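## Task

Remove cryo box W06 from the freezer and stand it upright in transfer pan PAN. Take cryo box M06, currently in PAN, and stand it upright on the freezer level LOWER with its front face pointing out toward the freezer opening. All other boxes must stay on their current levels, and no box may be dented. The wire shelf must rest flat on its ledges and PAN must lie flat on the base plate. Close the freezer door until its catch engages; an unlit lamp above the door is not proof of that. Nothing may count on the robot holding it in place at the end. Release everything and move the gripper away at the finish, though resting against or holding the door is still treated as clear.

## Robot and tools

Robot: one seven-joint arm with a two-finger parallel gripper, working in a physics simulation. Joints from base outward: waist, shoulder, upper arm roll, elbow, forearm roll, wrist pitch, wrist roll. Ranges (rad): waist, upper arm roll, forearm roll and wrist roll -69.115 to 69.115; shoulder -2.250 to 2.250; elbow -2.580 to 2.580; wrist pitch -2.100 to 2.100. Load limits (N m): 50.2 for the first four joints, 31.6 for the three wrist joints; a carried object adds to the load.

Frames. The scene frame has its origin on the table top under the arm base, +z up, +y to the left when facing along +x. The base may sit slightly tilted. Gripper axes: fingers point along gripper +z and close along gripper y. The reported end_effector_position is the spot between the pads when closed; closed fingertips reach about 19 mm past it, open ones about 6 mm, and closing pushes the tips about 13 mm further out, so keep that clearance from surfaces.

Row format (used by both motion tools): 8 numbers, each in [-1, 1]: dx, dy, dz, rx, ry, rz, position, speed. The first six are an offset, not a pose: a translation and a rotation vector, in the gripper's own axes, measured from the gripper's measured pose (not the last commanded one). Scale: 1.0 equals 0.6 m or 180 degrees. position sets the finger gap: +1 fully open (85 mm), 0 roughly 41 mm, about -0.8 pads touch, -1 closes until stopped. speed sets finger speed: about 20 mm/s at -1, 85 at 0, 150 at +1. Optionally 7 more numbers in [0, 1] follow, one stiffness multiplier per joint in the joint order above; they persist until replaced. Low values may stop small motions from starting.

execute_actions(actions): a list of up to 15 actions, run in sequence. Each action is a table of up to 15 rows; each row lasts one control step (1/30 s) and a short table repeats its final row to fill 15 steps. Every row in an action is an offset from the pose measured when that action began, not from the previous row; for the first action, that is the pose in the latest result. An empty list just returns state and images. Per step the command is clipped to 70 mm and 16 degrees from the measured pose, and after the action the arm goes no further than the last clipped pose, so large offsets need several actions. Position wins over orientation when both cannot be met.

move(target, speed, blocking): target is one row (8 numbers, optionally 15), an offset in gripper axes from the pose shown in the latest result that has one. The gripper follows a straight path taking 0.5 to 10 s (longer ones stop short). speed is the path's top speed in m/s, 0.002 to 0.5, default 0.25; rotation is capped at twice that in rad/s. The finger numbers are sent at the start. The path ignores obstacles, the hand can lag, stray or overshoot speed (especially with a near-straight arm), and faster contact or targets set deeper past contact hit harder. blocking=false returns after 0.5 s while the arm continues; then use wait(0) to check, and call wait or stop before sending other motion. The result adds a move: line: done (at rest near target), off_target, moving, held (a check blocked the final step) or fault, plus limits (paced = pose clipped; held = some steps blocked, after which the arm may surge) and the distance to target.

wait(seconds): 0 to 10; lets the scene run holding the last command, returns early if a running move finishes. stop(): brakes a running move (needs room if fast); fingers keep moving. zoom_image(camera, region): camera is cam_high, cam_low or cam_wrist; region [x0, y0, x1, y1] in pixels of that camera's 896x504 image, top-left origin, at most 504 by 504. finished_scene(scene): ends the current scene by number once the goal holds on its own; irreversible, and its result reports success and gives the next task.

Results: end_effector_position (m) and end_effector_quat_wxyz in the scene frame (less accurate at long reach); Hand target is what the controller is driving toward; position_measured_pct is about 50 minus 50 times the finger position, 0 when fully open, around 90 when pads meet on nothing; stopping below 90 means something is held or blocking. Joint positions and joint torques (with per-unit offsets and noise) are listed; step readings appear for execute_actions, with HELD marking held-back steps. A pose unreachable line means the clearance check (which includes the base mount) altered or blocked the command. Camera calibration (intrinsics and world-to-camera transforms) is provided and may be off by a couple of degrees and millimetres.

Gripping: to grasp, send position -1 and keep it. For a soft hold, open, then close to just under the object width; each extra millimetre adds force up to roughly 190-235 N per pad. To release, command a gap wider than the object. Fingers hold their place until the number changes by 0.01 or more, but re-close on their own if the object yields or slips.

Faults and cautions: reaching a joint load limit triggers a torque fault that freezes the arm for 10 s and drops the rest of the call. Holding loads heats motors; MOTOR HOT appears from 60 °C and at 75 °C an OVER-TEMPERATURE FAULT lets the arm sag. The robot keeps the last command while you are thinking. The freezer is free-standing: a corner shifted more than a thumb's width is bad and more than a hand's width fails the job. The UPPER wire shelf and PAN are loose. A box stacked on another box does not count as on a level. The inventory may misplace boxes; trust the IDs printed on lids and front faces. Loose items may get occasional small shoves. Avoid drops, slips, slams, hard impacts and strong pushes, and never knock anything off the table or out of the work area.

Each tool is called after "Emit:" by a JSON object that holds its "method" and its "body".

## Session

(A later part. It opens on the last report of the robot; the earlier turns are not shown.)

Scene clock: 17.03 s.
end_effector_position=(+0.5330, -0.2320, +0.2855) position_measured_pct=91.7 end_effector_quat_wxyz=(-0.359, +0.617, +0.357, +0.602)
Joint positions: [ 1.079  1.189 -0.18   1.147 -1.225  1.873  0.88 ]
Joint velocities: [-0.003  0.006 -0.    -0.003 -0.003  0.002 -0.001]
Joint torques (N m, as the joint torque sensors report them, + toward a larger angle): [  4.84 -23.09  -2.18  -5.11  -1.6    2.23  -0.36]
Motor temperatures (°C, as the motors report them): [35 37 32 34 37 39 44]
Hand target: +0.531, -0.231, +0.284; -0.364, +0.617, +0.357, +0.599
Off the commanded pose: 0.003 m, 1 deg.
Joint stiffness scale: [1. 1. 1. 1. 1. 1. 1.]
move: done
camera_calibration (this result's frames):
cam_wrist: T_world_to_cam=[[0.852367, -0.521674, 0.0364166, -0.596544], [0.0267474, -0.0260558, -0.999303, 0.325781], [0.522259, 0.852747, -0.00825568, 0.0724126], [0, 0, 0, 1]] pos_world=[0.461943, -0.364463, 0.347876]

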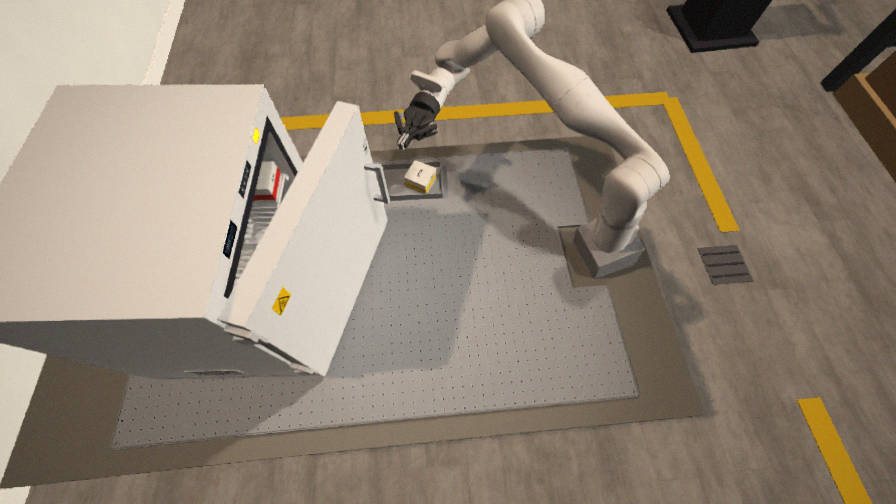

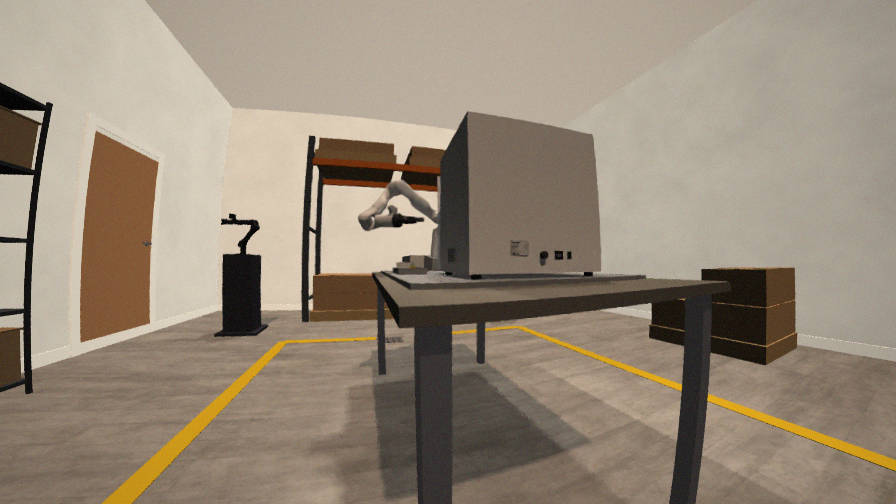

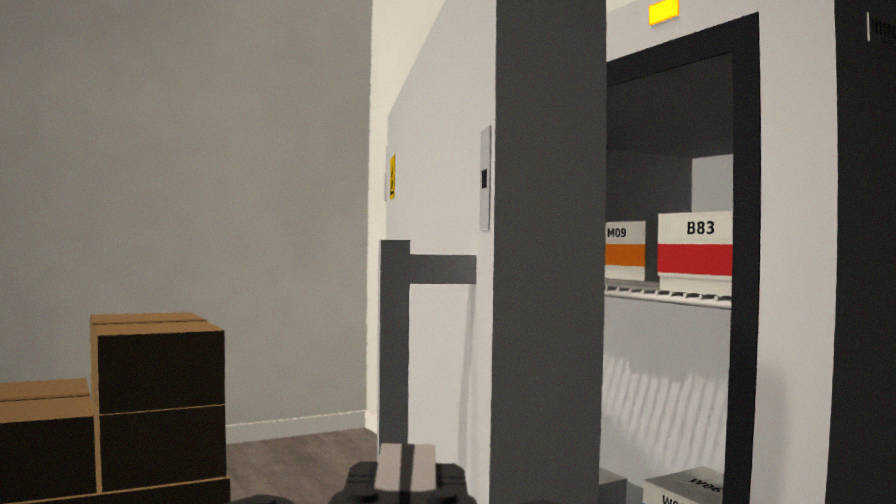

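Emit:
{"method": "move", "body": {"target": [0,0.185,0.13,0,0,0,-1,0], "speed": 0.15}}

Emit:
{"method": "move", "body": {"target": [0,0,0.11,0,0,0,-1,0], "speed": 0.1}}

Emit:
{"method": "move", "body": {"target": [0,-0.31,0,0.12,0,0,-1,0], "speed": 0.07}}

Scene clock: 18.67 s.
end_effector_position=(+0.6657, -0.2186, +0.2829) position_measured_pct=91.7 end_effector_quat_wxyz=(-0.357, +0.619, +0.360, +0.600)
Joint positions: [ 0.897  1.318 -0.224  0.713 -1.354  1.785  0.568]
Joint velocities: [-0.003  0.004 -0.001 -0.002 -0.001 -0.     0.001]
Joint torques (N m, as the joint torque sensors report them, + toward a larger angle): [  4.33 -25.43  -2.56  -6.63  -2.3    1.55  -0.2 ]
Motor temperatures (°C, as the motors report them): [35 37 32 34 37 39 44]
Hand target: +0.668, -0.218, +0.283; -0.358, +0.617, +0.356, +0.603
Off the commanded pose: 0.002 m, 1 deg.
Joint stiffness scale: [1. 1. 1. 1. 1. 1. 1.]
move: done
camera_calibration (this result's frames):
cam_wrist: T_world_to_cam=[[0.853757, -0.51908, 0.0406831, -0.704155], [0.0265337, -0.0346595, -0.999047, 0.318109], [0.519995, 0.854023, -0.0158177, -0.00439764], [0, 0, 0, 1]] pos_world=[0.595024, -0.350731, 0.346383]

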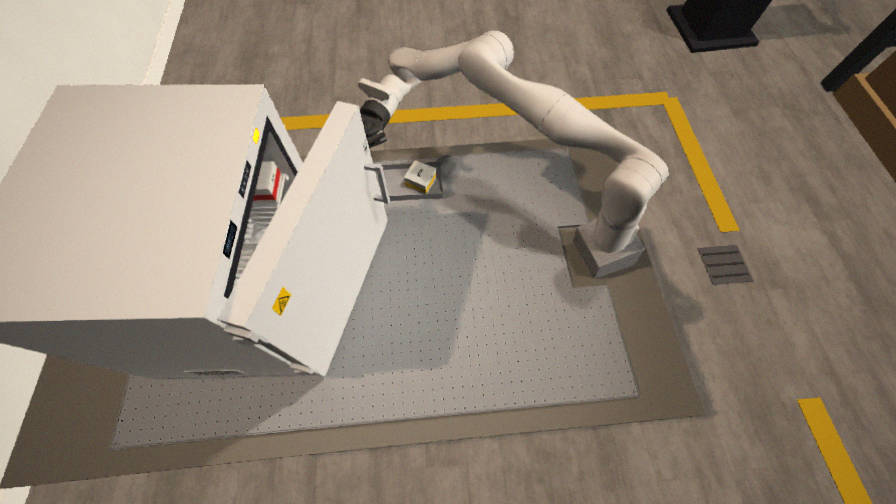

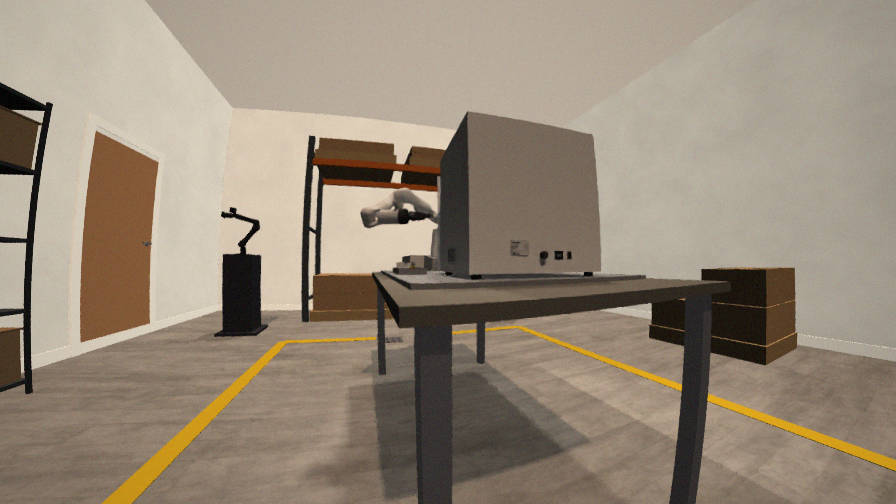

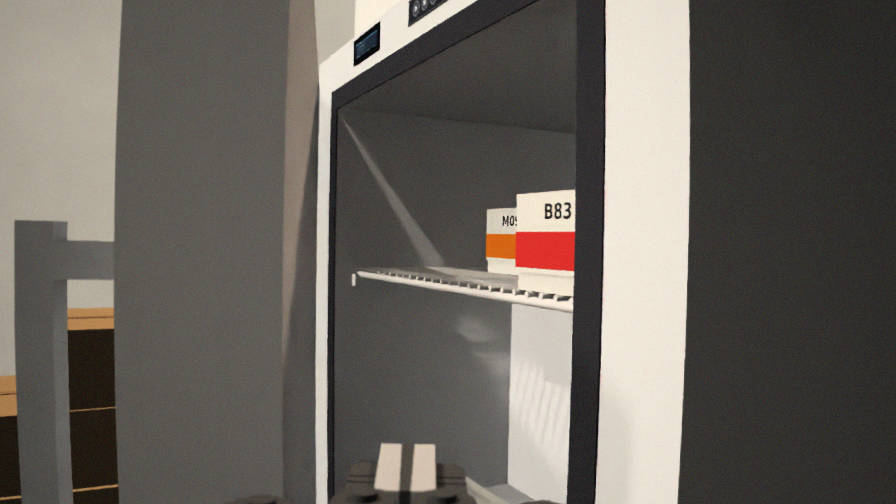

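Scene clock: 19.73 s.
end_effector_position=(+0.6947, -0.1629, +0.2782) position_measured_pct=91.7 end_effector_quat_wxyz=(-0.359, +0.621, +0.360, +0.596)
Joint positions: [ 0.824  1.261 -0.24   0.838 -1.367  1.684  0.629]
Joint velocities: [-0.003 -0.002 -0.    -0.     0.    -0.     0.001]
Joint torques (N m, as the joint torque sensors report them, + toward a larger angle): [  4.44 -25.75  -3.08  -6.62  -2.41   1.61  -0.14]
Motor temperatures (°C, as the motors report them): [35 38 32 34 37 39 44]
Hand target: +0.698, -0.161, +0.281; -0.357, +0.619, +0.360, +0.600
Off the commanded pose: 0.005 m, 1 deg.
Joint stiffness scale: [1. 1. 1. 1. 1. 1. 1.]
move: off_target
camera_calibration (this result's frames):
cam_wrist: T_world_to_cam=[[0.856221, -0.515513, 0.0336339, -0.698904], [0.0171995, -0.0366234, -0.999181, 0.320853], [0.516323, 0.856099, -0.0224912, -0.0624192], [0, 0, 0, 1]] pos_world=[0.625127, -0.295107, 0.342694]

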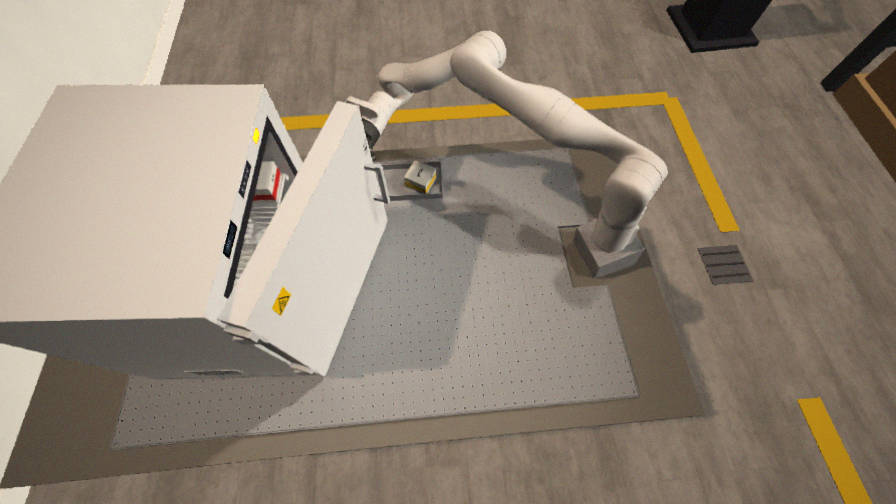

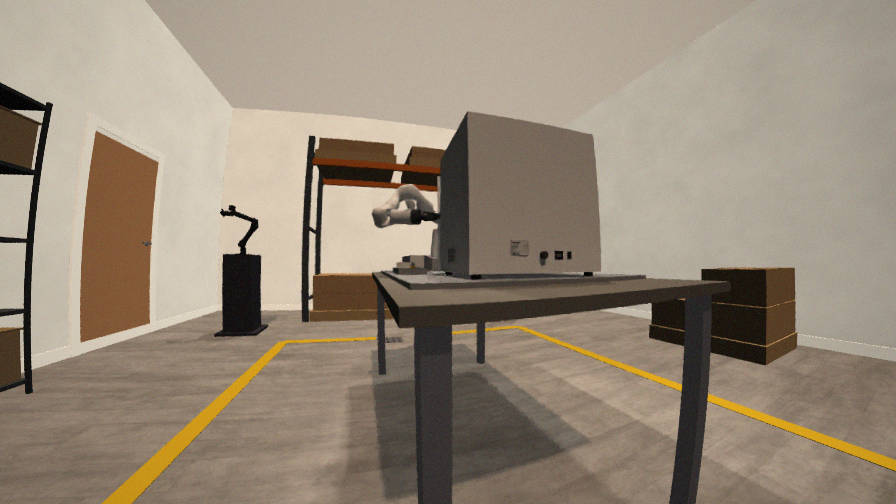

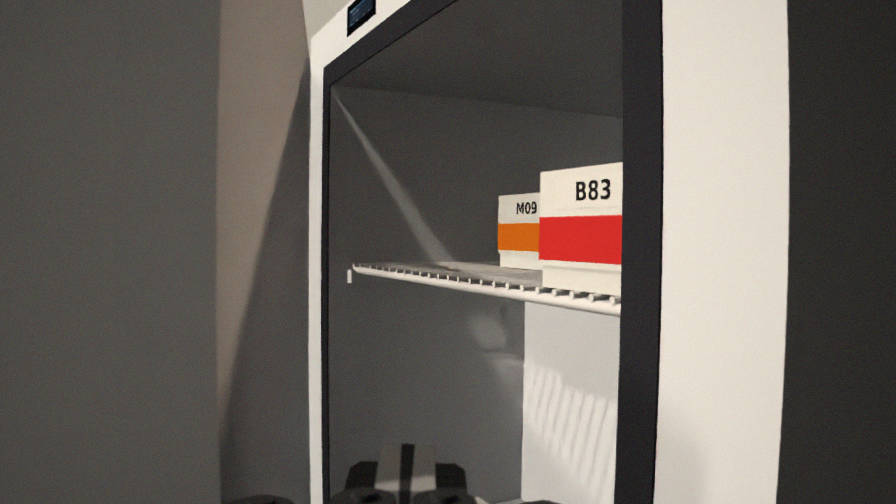

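Scene clock: 22.77 s.
end_effector_position=(+0.5344, -0.0739, +0.2790) position_measured_pct=91.7 end_effector_quat_wxyz=(-0.468, +0.546, +0.463, +0.518)
Joint positions: [ 0.845  1.119 -0.24   1.244 -1.064  1.855  0.936]
Joint velocities: [-0.    -0.005  0.001  0.003 -0.001 -0.     0.   ]
Joint torques (N m, as the joint torque sensors report them, + toward a larger angle): [  3.66 -22.08  -2.5   -3.45  -1.17   2.45  -0.17]
Motor temperatures (°C, as the motors report them): [35 38 32 34 37 39 44]
Hand target: +0.532, -0.073, +0.281; -0.469, +0.543, +0.466, +0.518
Off the commanded pose: 0.004 m, 0 deg.
Joint stiffness scale: [1. 1. 1. 1. 1. 1. 1.]
move: off_target
camera_calibration (this result's frames):
cam_wrist: T_world_to_cam=[[0.984965, -0.171627, 0.019727, -0.555357], [0.0165552, -0.0198924, -0.999665, 0.329344], [0.171962, 0.984961, -0.016752, 0.136138], [0, 0, 0, 1]] pos_world=[0.518144, -0.222854, 0.34247]

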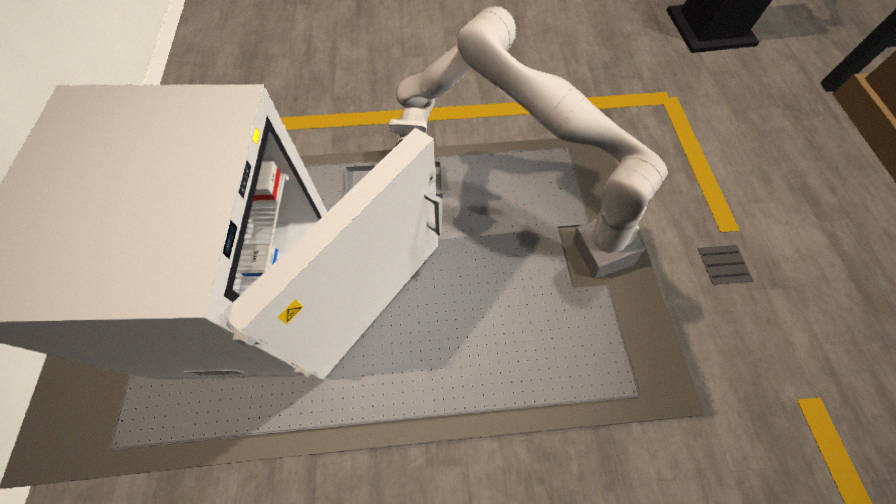

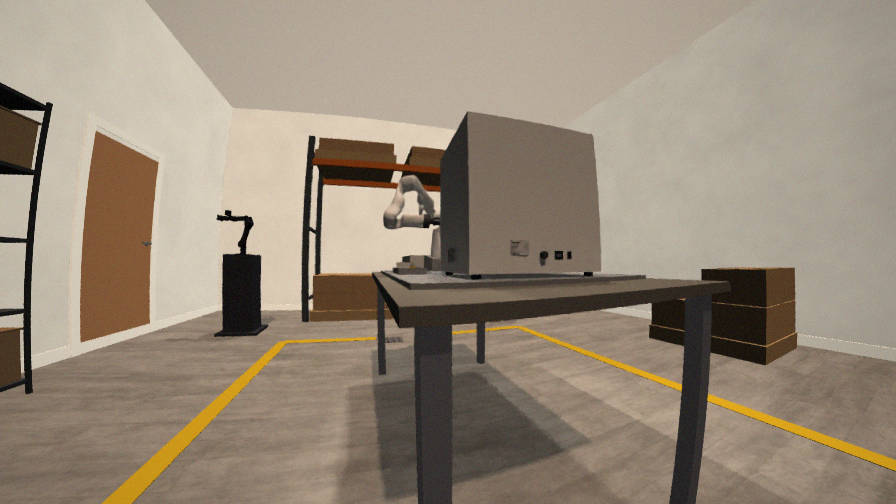

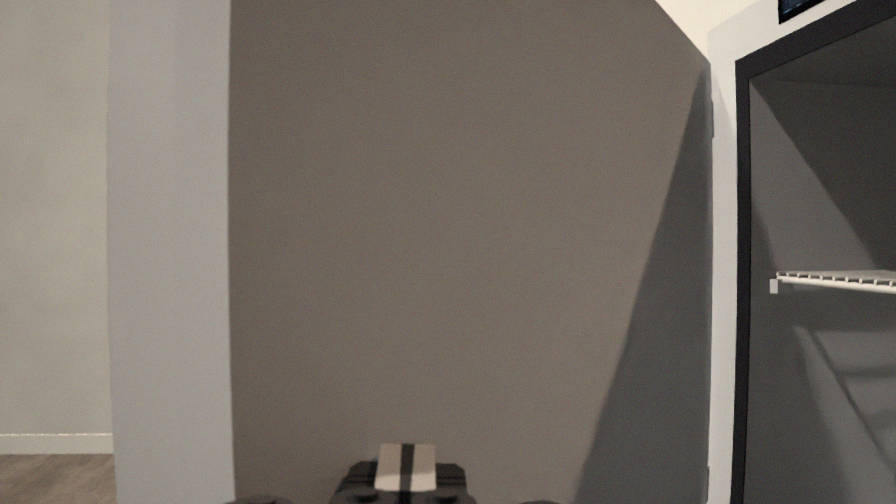

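Emit:
{"method": "move", "body": {"target": [0,-0.19,0.52,0,0,0,-1,0], "speed": 0.1}}

Emit:
{"method": "move", "body": {"target": [-0.1,0.36,-0.31,-0.47,0,0,1,0]}}

Emit:
{"method": "move", "body": {"target": [-0.05,0,0,0,-0.13,0,1,0]}}

Scene clock: 26.63 s.
end_effector_position=(+0.4629, +0.2483, +0.2753) position_measured_pct=91.7 end_effector_quat_wxyz=(-0.469, +0.545, +0.462, +0.518)
Joint positions: [ 0.503  0.927 -0.469  2.048 -1.471  1.266  1.481]
Joint velocities: [-0.008 -0.001 -0.     0.    -0.003  0.     0.002]
Joint torques (N m, as the joint torque sensors report them, + toward a larger angle): [  0.97 -16.39  -4.8    0.     0.12   2.66  -0.1 ]
Motor temperatures (°C, as the motors report them): [35 38 32 34 37 39 44]
Hand target: +0.463, +0.251, +0.276; -0.468, +0.545, +0.464, +0.519
Off the commanded pose: 0.002 m, 0 deg.
Joint stiffness scale: [1. 1. 1. 1. 1. 1. 1.]
move: done
camera_calibration (this result's frames):
cam_wrist: T_world_to_cam=[[0.985225, -0.170411, 0.0171037, -0.429247], [0.0143847, -0.0171773, -0.999749, 0.333628], [0.170662, 0.985223, -0.0144722, -0.169109], [0, 0, 0, 1]] pos_world=[0.446966, 0.0991926, 0.338439]

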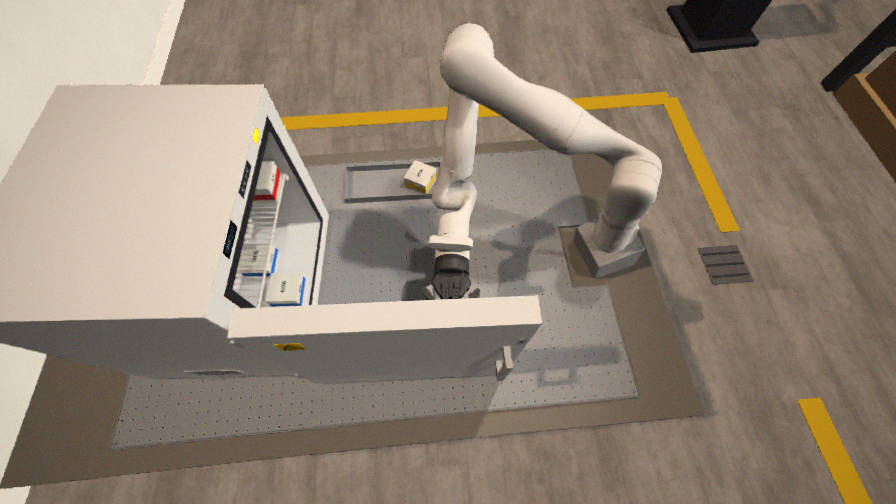

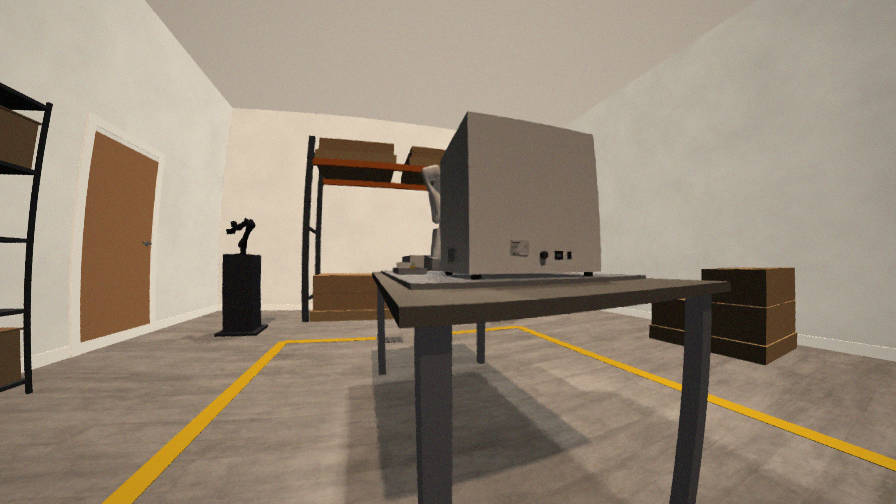

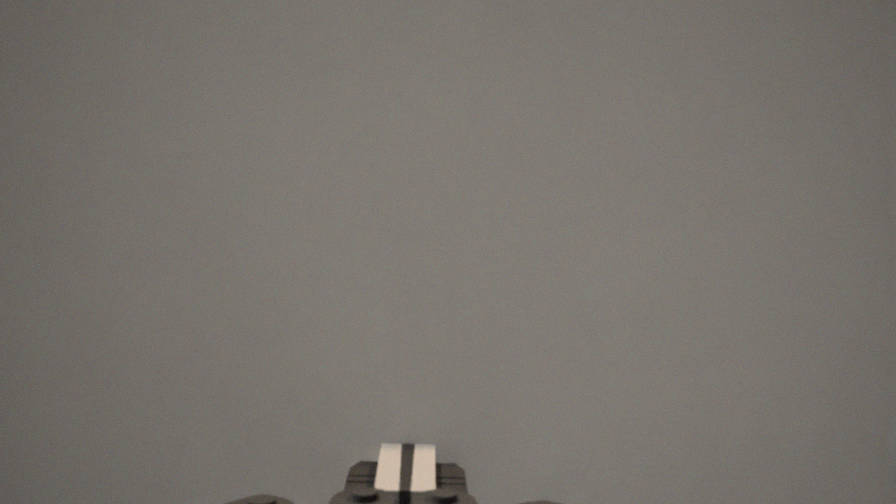

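Scene clock: 30.07 s.
end_effector_position=(+0.6500, +0.0360, +0.2132) position_measured_pct=0.0 end_effector_quat_wxyz=(+0.015, +0.719, -0.006, +0.694)
Joint positions: [ 0.427  1.247 -0.759  2.236 -2.994  1.887  2.277]
Joint velocities: [-0.008 -0.     0.    -0.002 -0.004  0.002 -0.002]
Joint torques (N m, as the joint torque sensors report them, + toward a larger angle): [  1.48 -17.79  -4.84   1.02   2.32   1.96  -0.23]
Motor temperatures (°C, as the motors report them): [35 38 32 34 37 39 44]
Hand target: +0.650, +0.035, +0.213; +0.017, +0.719, -0.008, +0.695
Off the commanded pose: 0.002 m, 1 deg.
Joint stiffness scale: [1. 1. 1. 1. 1. 1. 1.]
move: done
camera_calibration (this result's frames):
cam_wrist: T_world_to_cam=[[-0.0668724, -0.995709, 0.0639632, 0.0548967], [-0.0298672, -0.0620803, -0.997624, 0.295064], [0.997314, -0.068624, -0.0255876, -0.489705], [0, 0, 0, 1]] pos_world=[0.500873, 0.0393733, 0.278321]

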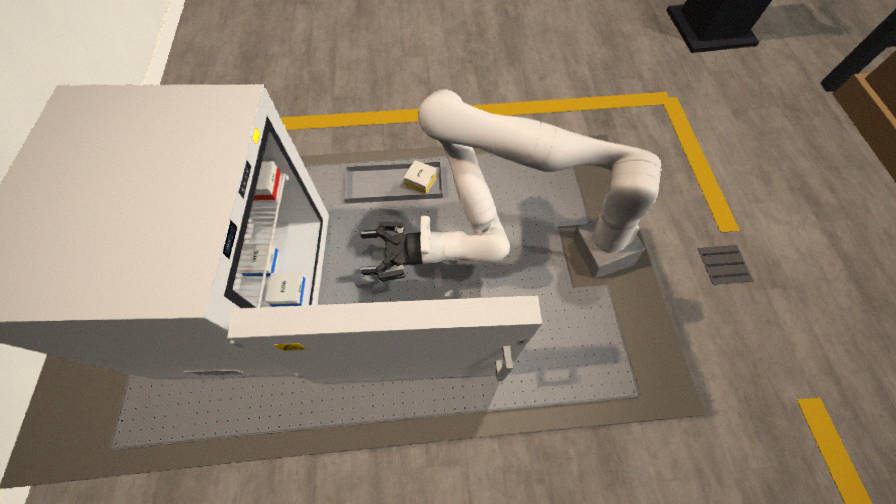

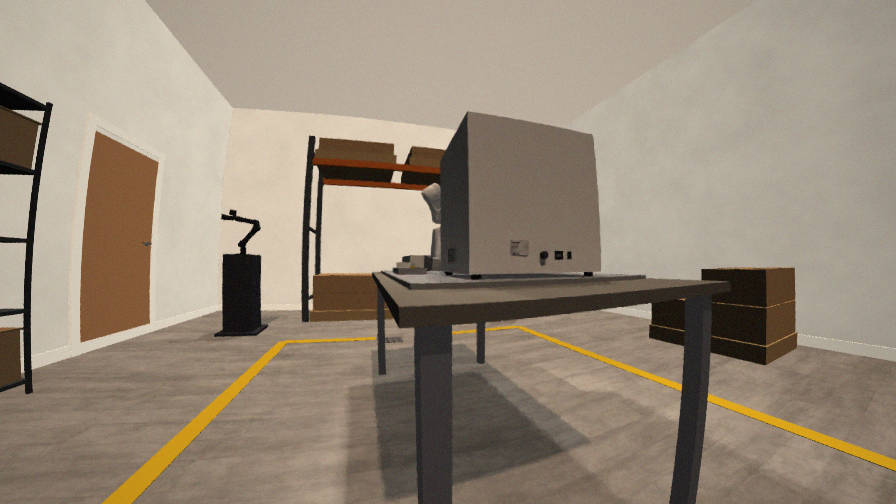

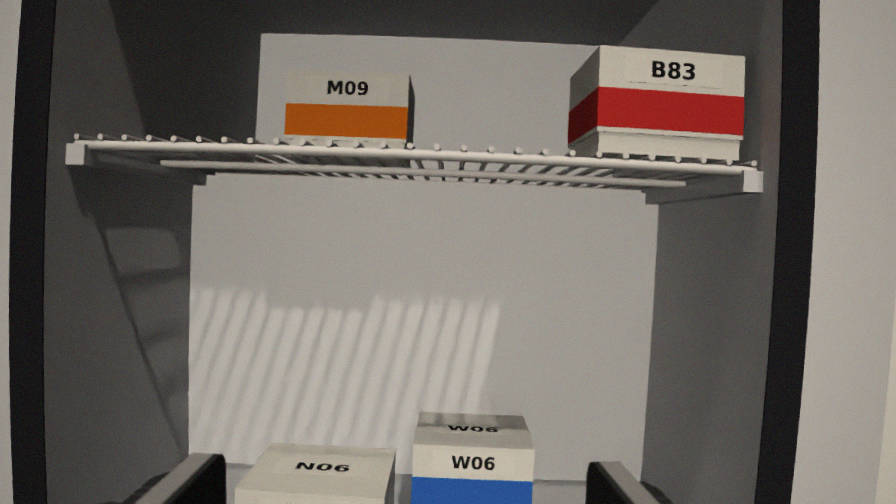

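Scene clock: 31.53 s.
end_effector_position=(+0.6479, +0.0368, +0.1828) position_measured_pct=0.0 end_effector_quat_wxyz=(+0.012, +0.845, -0.009, +0.535)
Joint positions: [ 0.523  1.    -0.932  2.26  -3.439  1.373  2.296]
Joint velocities: [-0.    -0.006 -0.     0.    -0.002 -0.002  0.001]
Joint torques (N m, as the joint torque sensors report them, + toward a larger angle): [  1.6  -17.17  -5.27  -1.17   1.85   1.85  -0.27]
Motor temperatures (°C, as the motors report them): [35 38 32 34 37 39 44]
Hand target: +0.649, +0.035, +0.183; +0.013, +0.845, -0.009, +0.534
Off the commanded pose: 0.002 m, 0 deg.
Joint stiffness scale: [1. 1. 1. 1. 1. 1. 1.]
move: done
camera_calibration (this result's frames):
cam_wrist: T_world_to_cam=[[-0.0419868, -0.996521, 0.0719918, 0.0399378], [-0.421971, -0.0476268, -0.905358, 0.501379], [0.905637, -0.0683915, -0.418503, -0.357166], [0, 0, 0, 1]] pos_world=[0.536707, 0.0392508, 0.301577]

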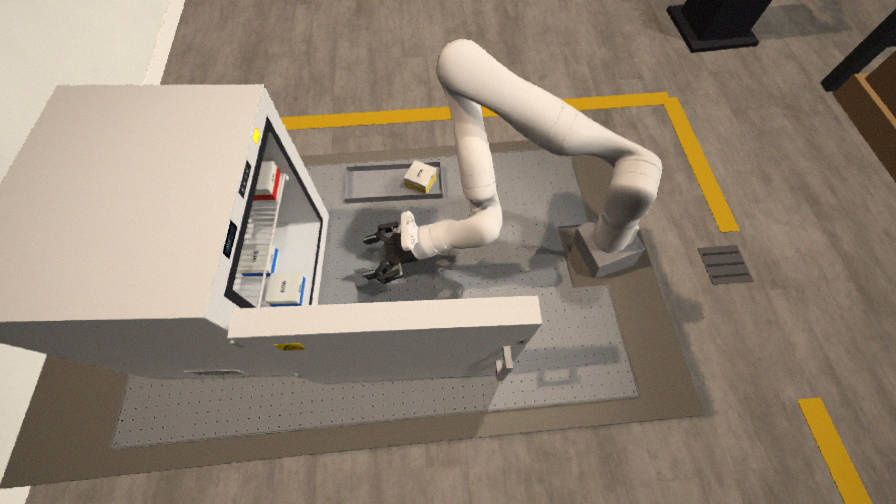

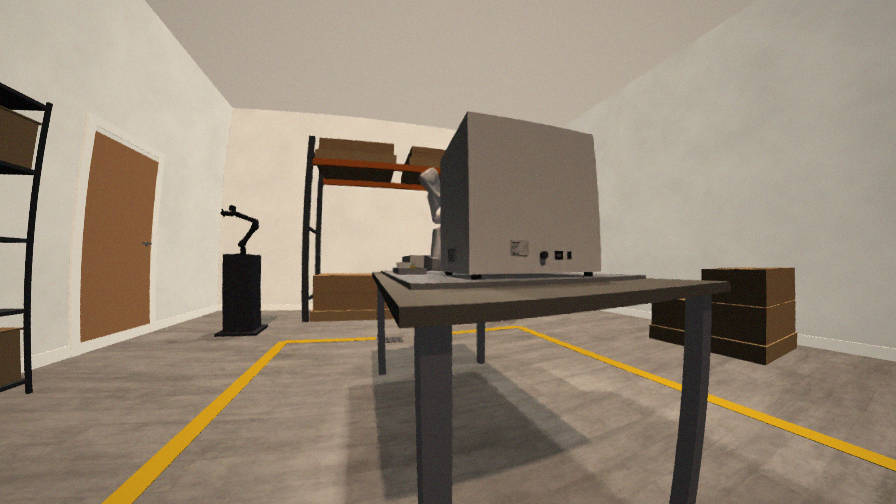

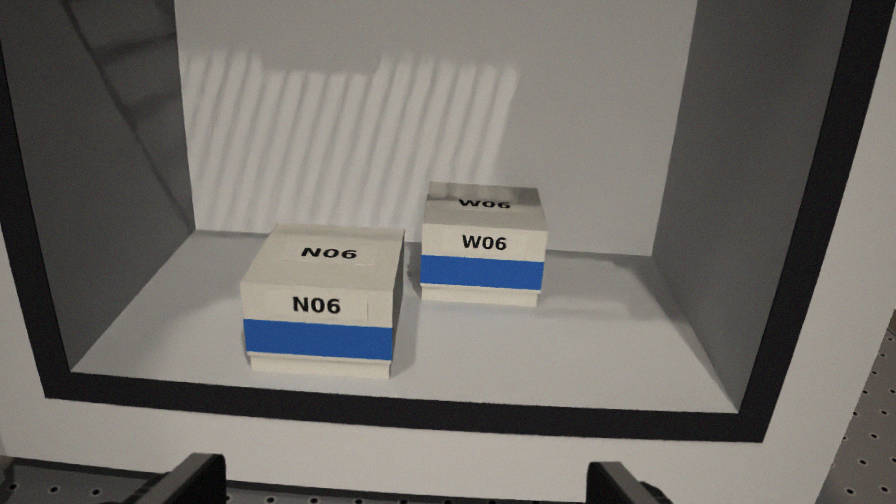

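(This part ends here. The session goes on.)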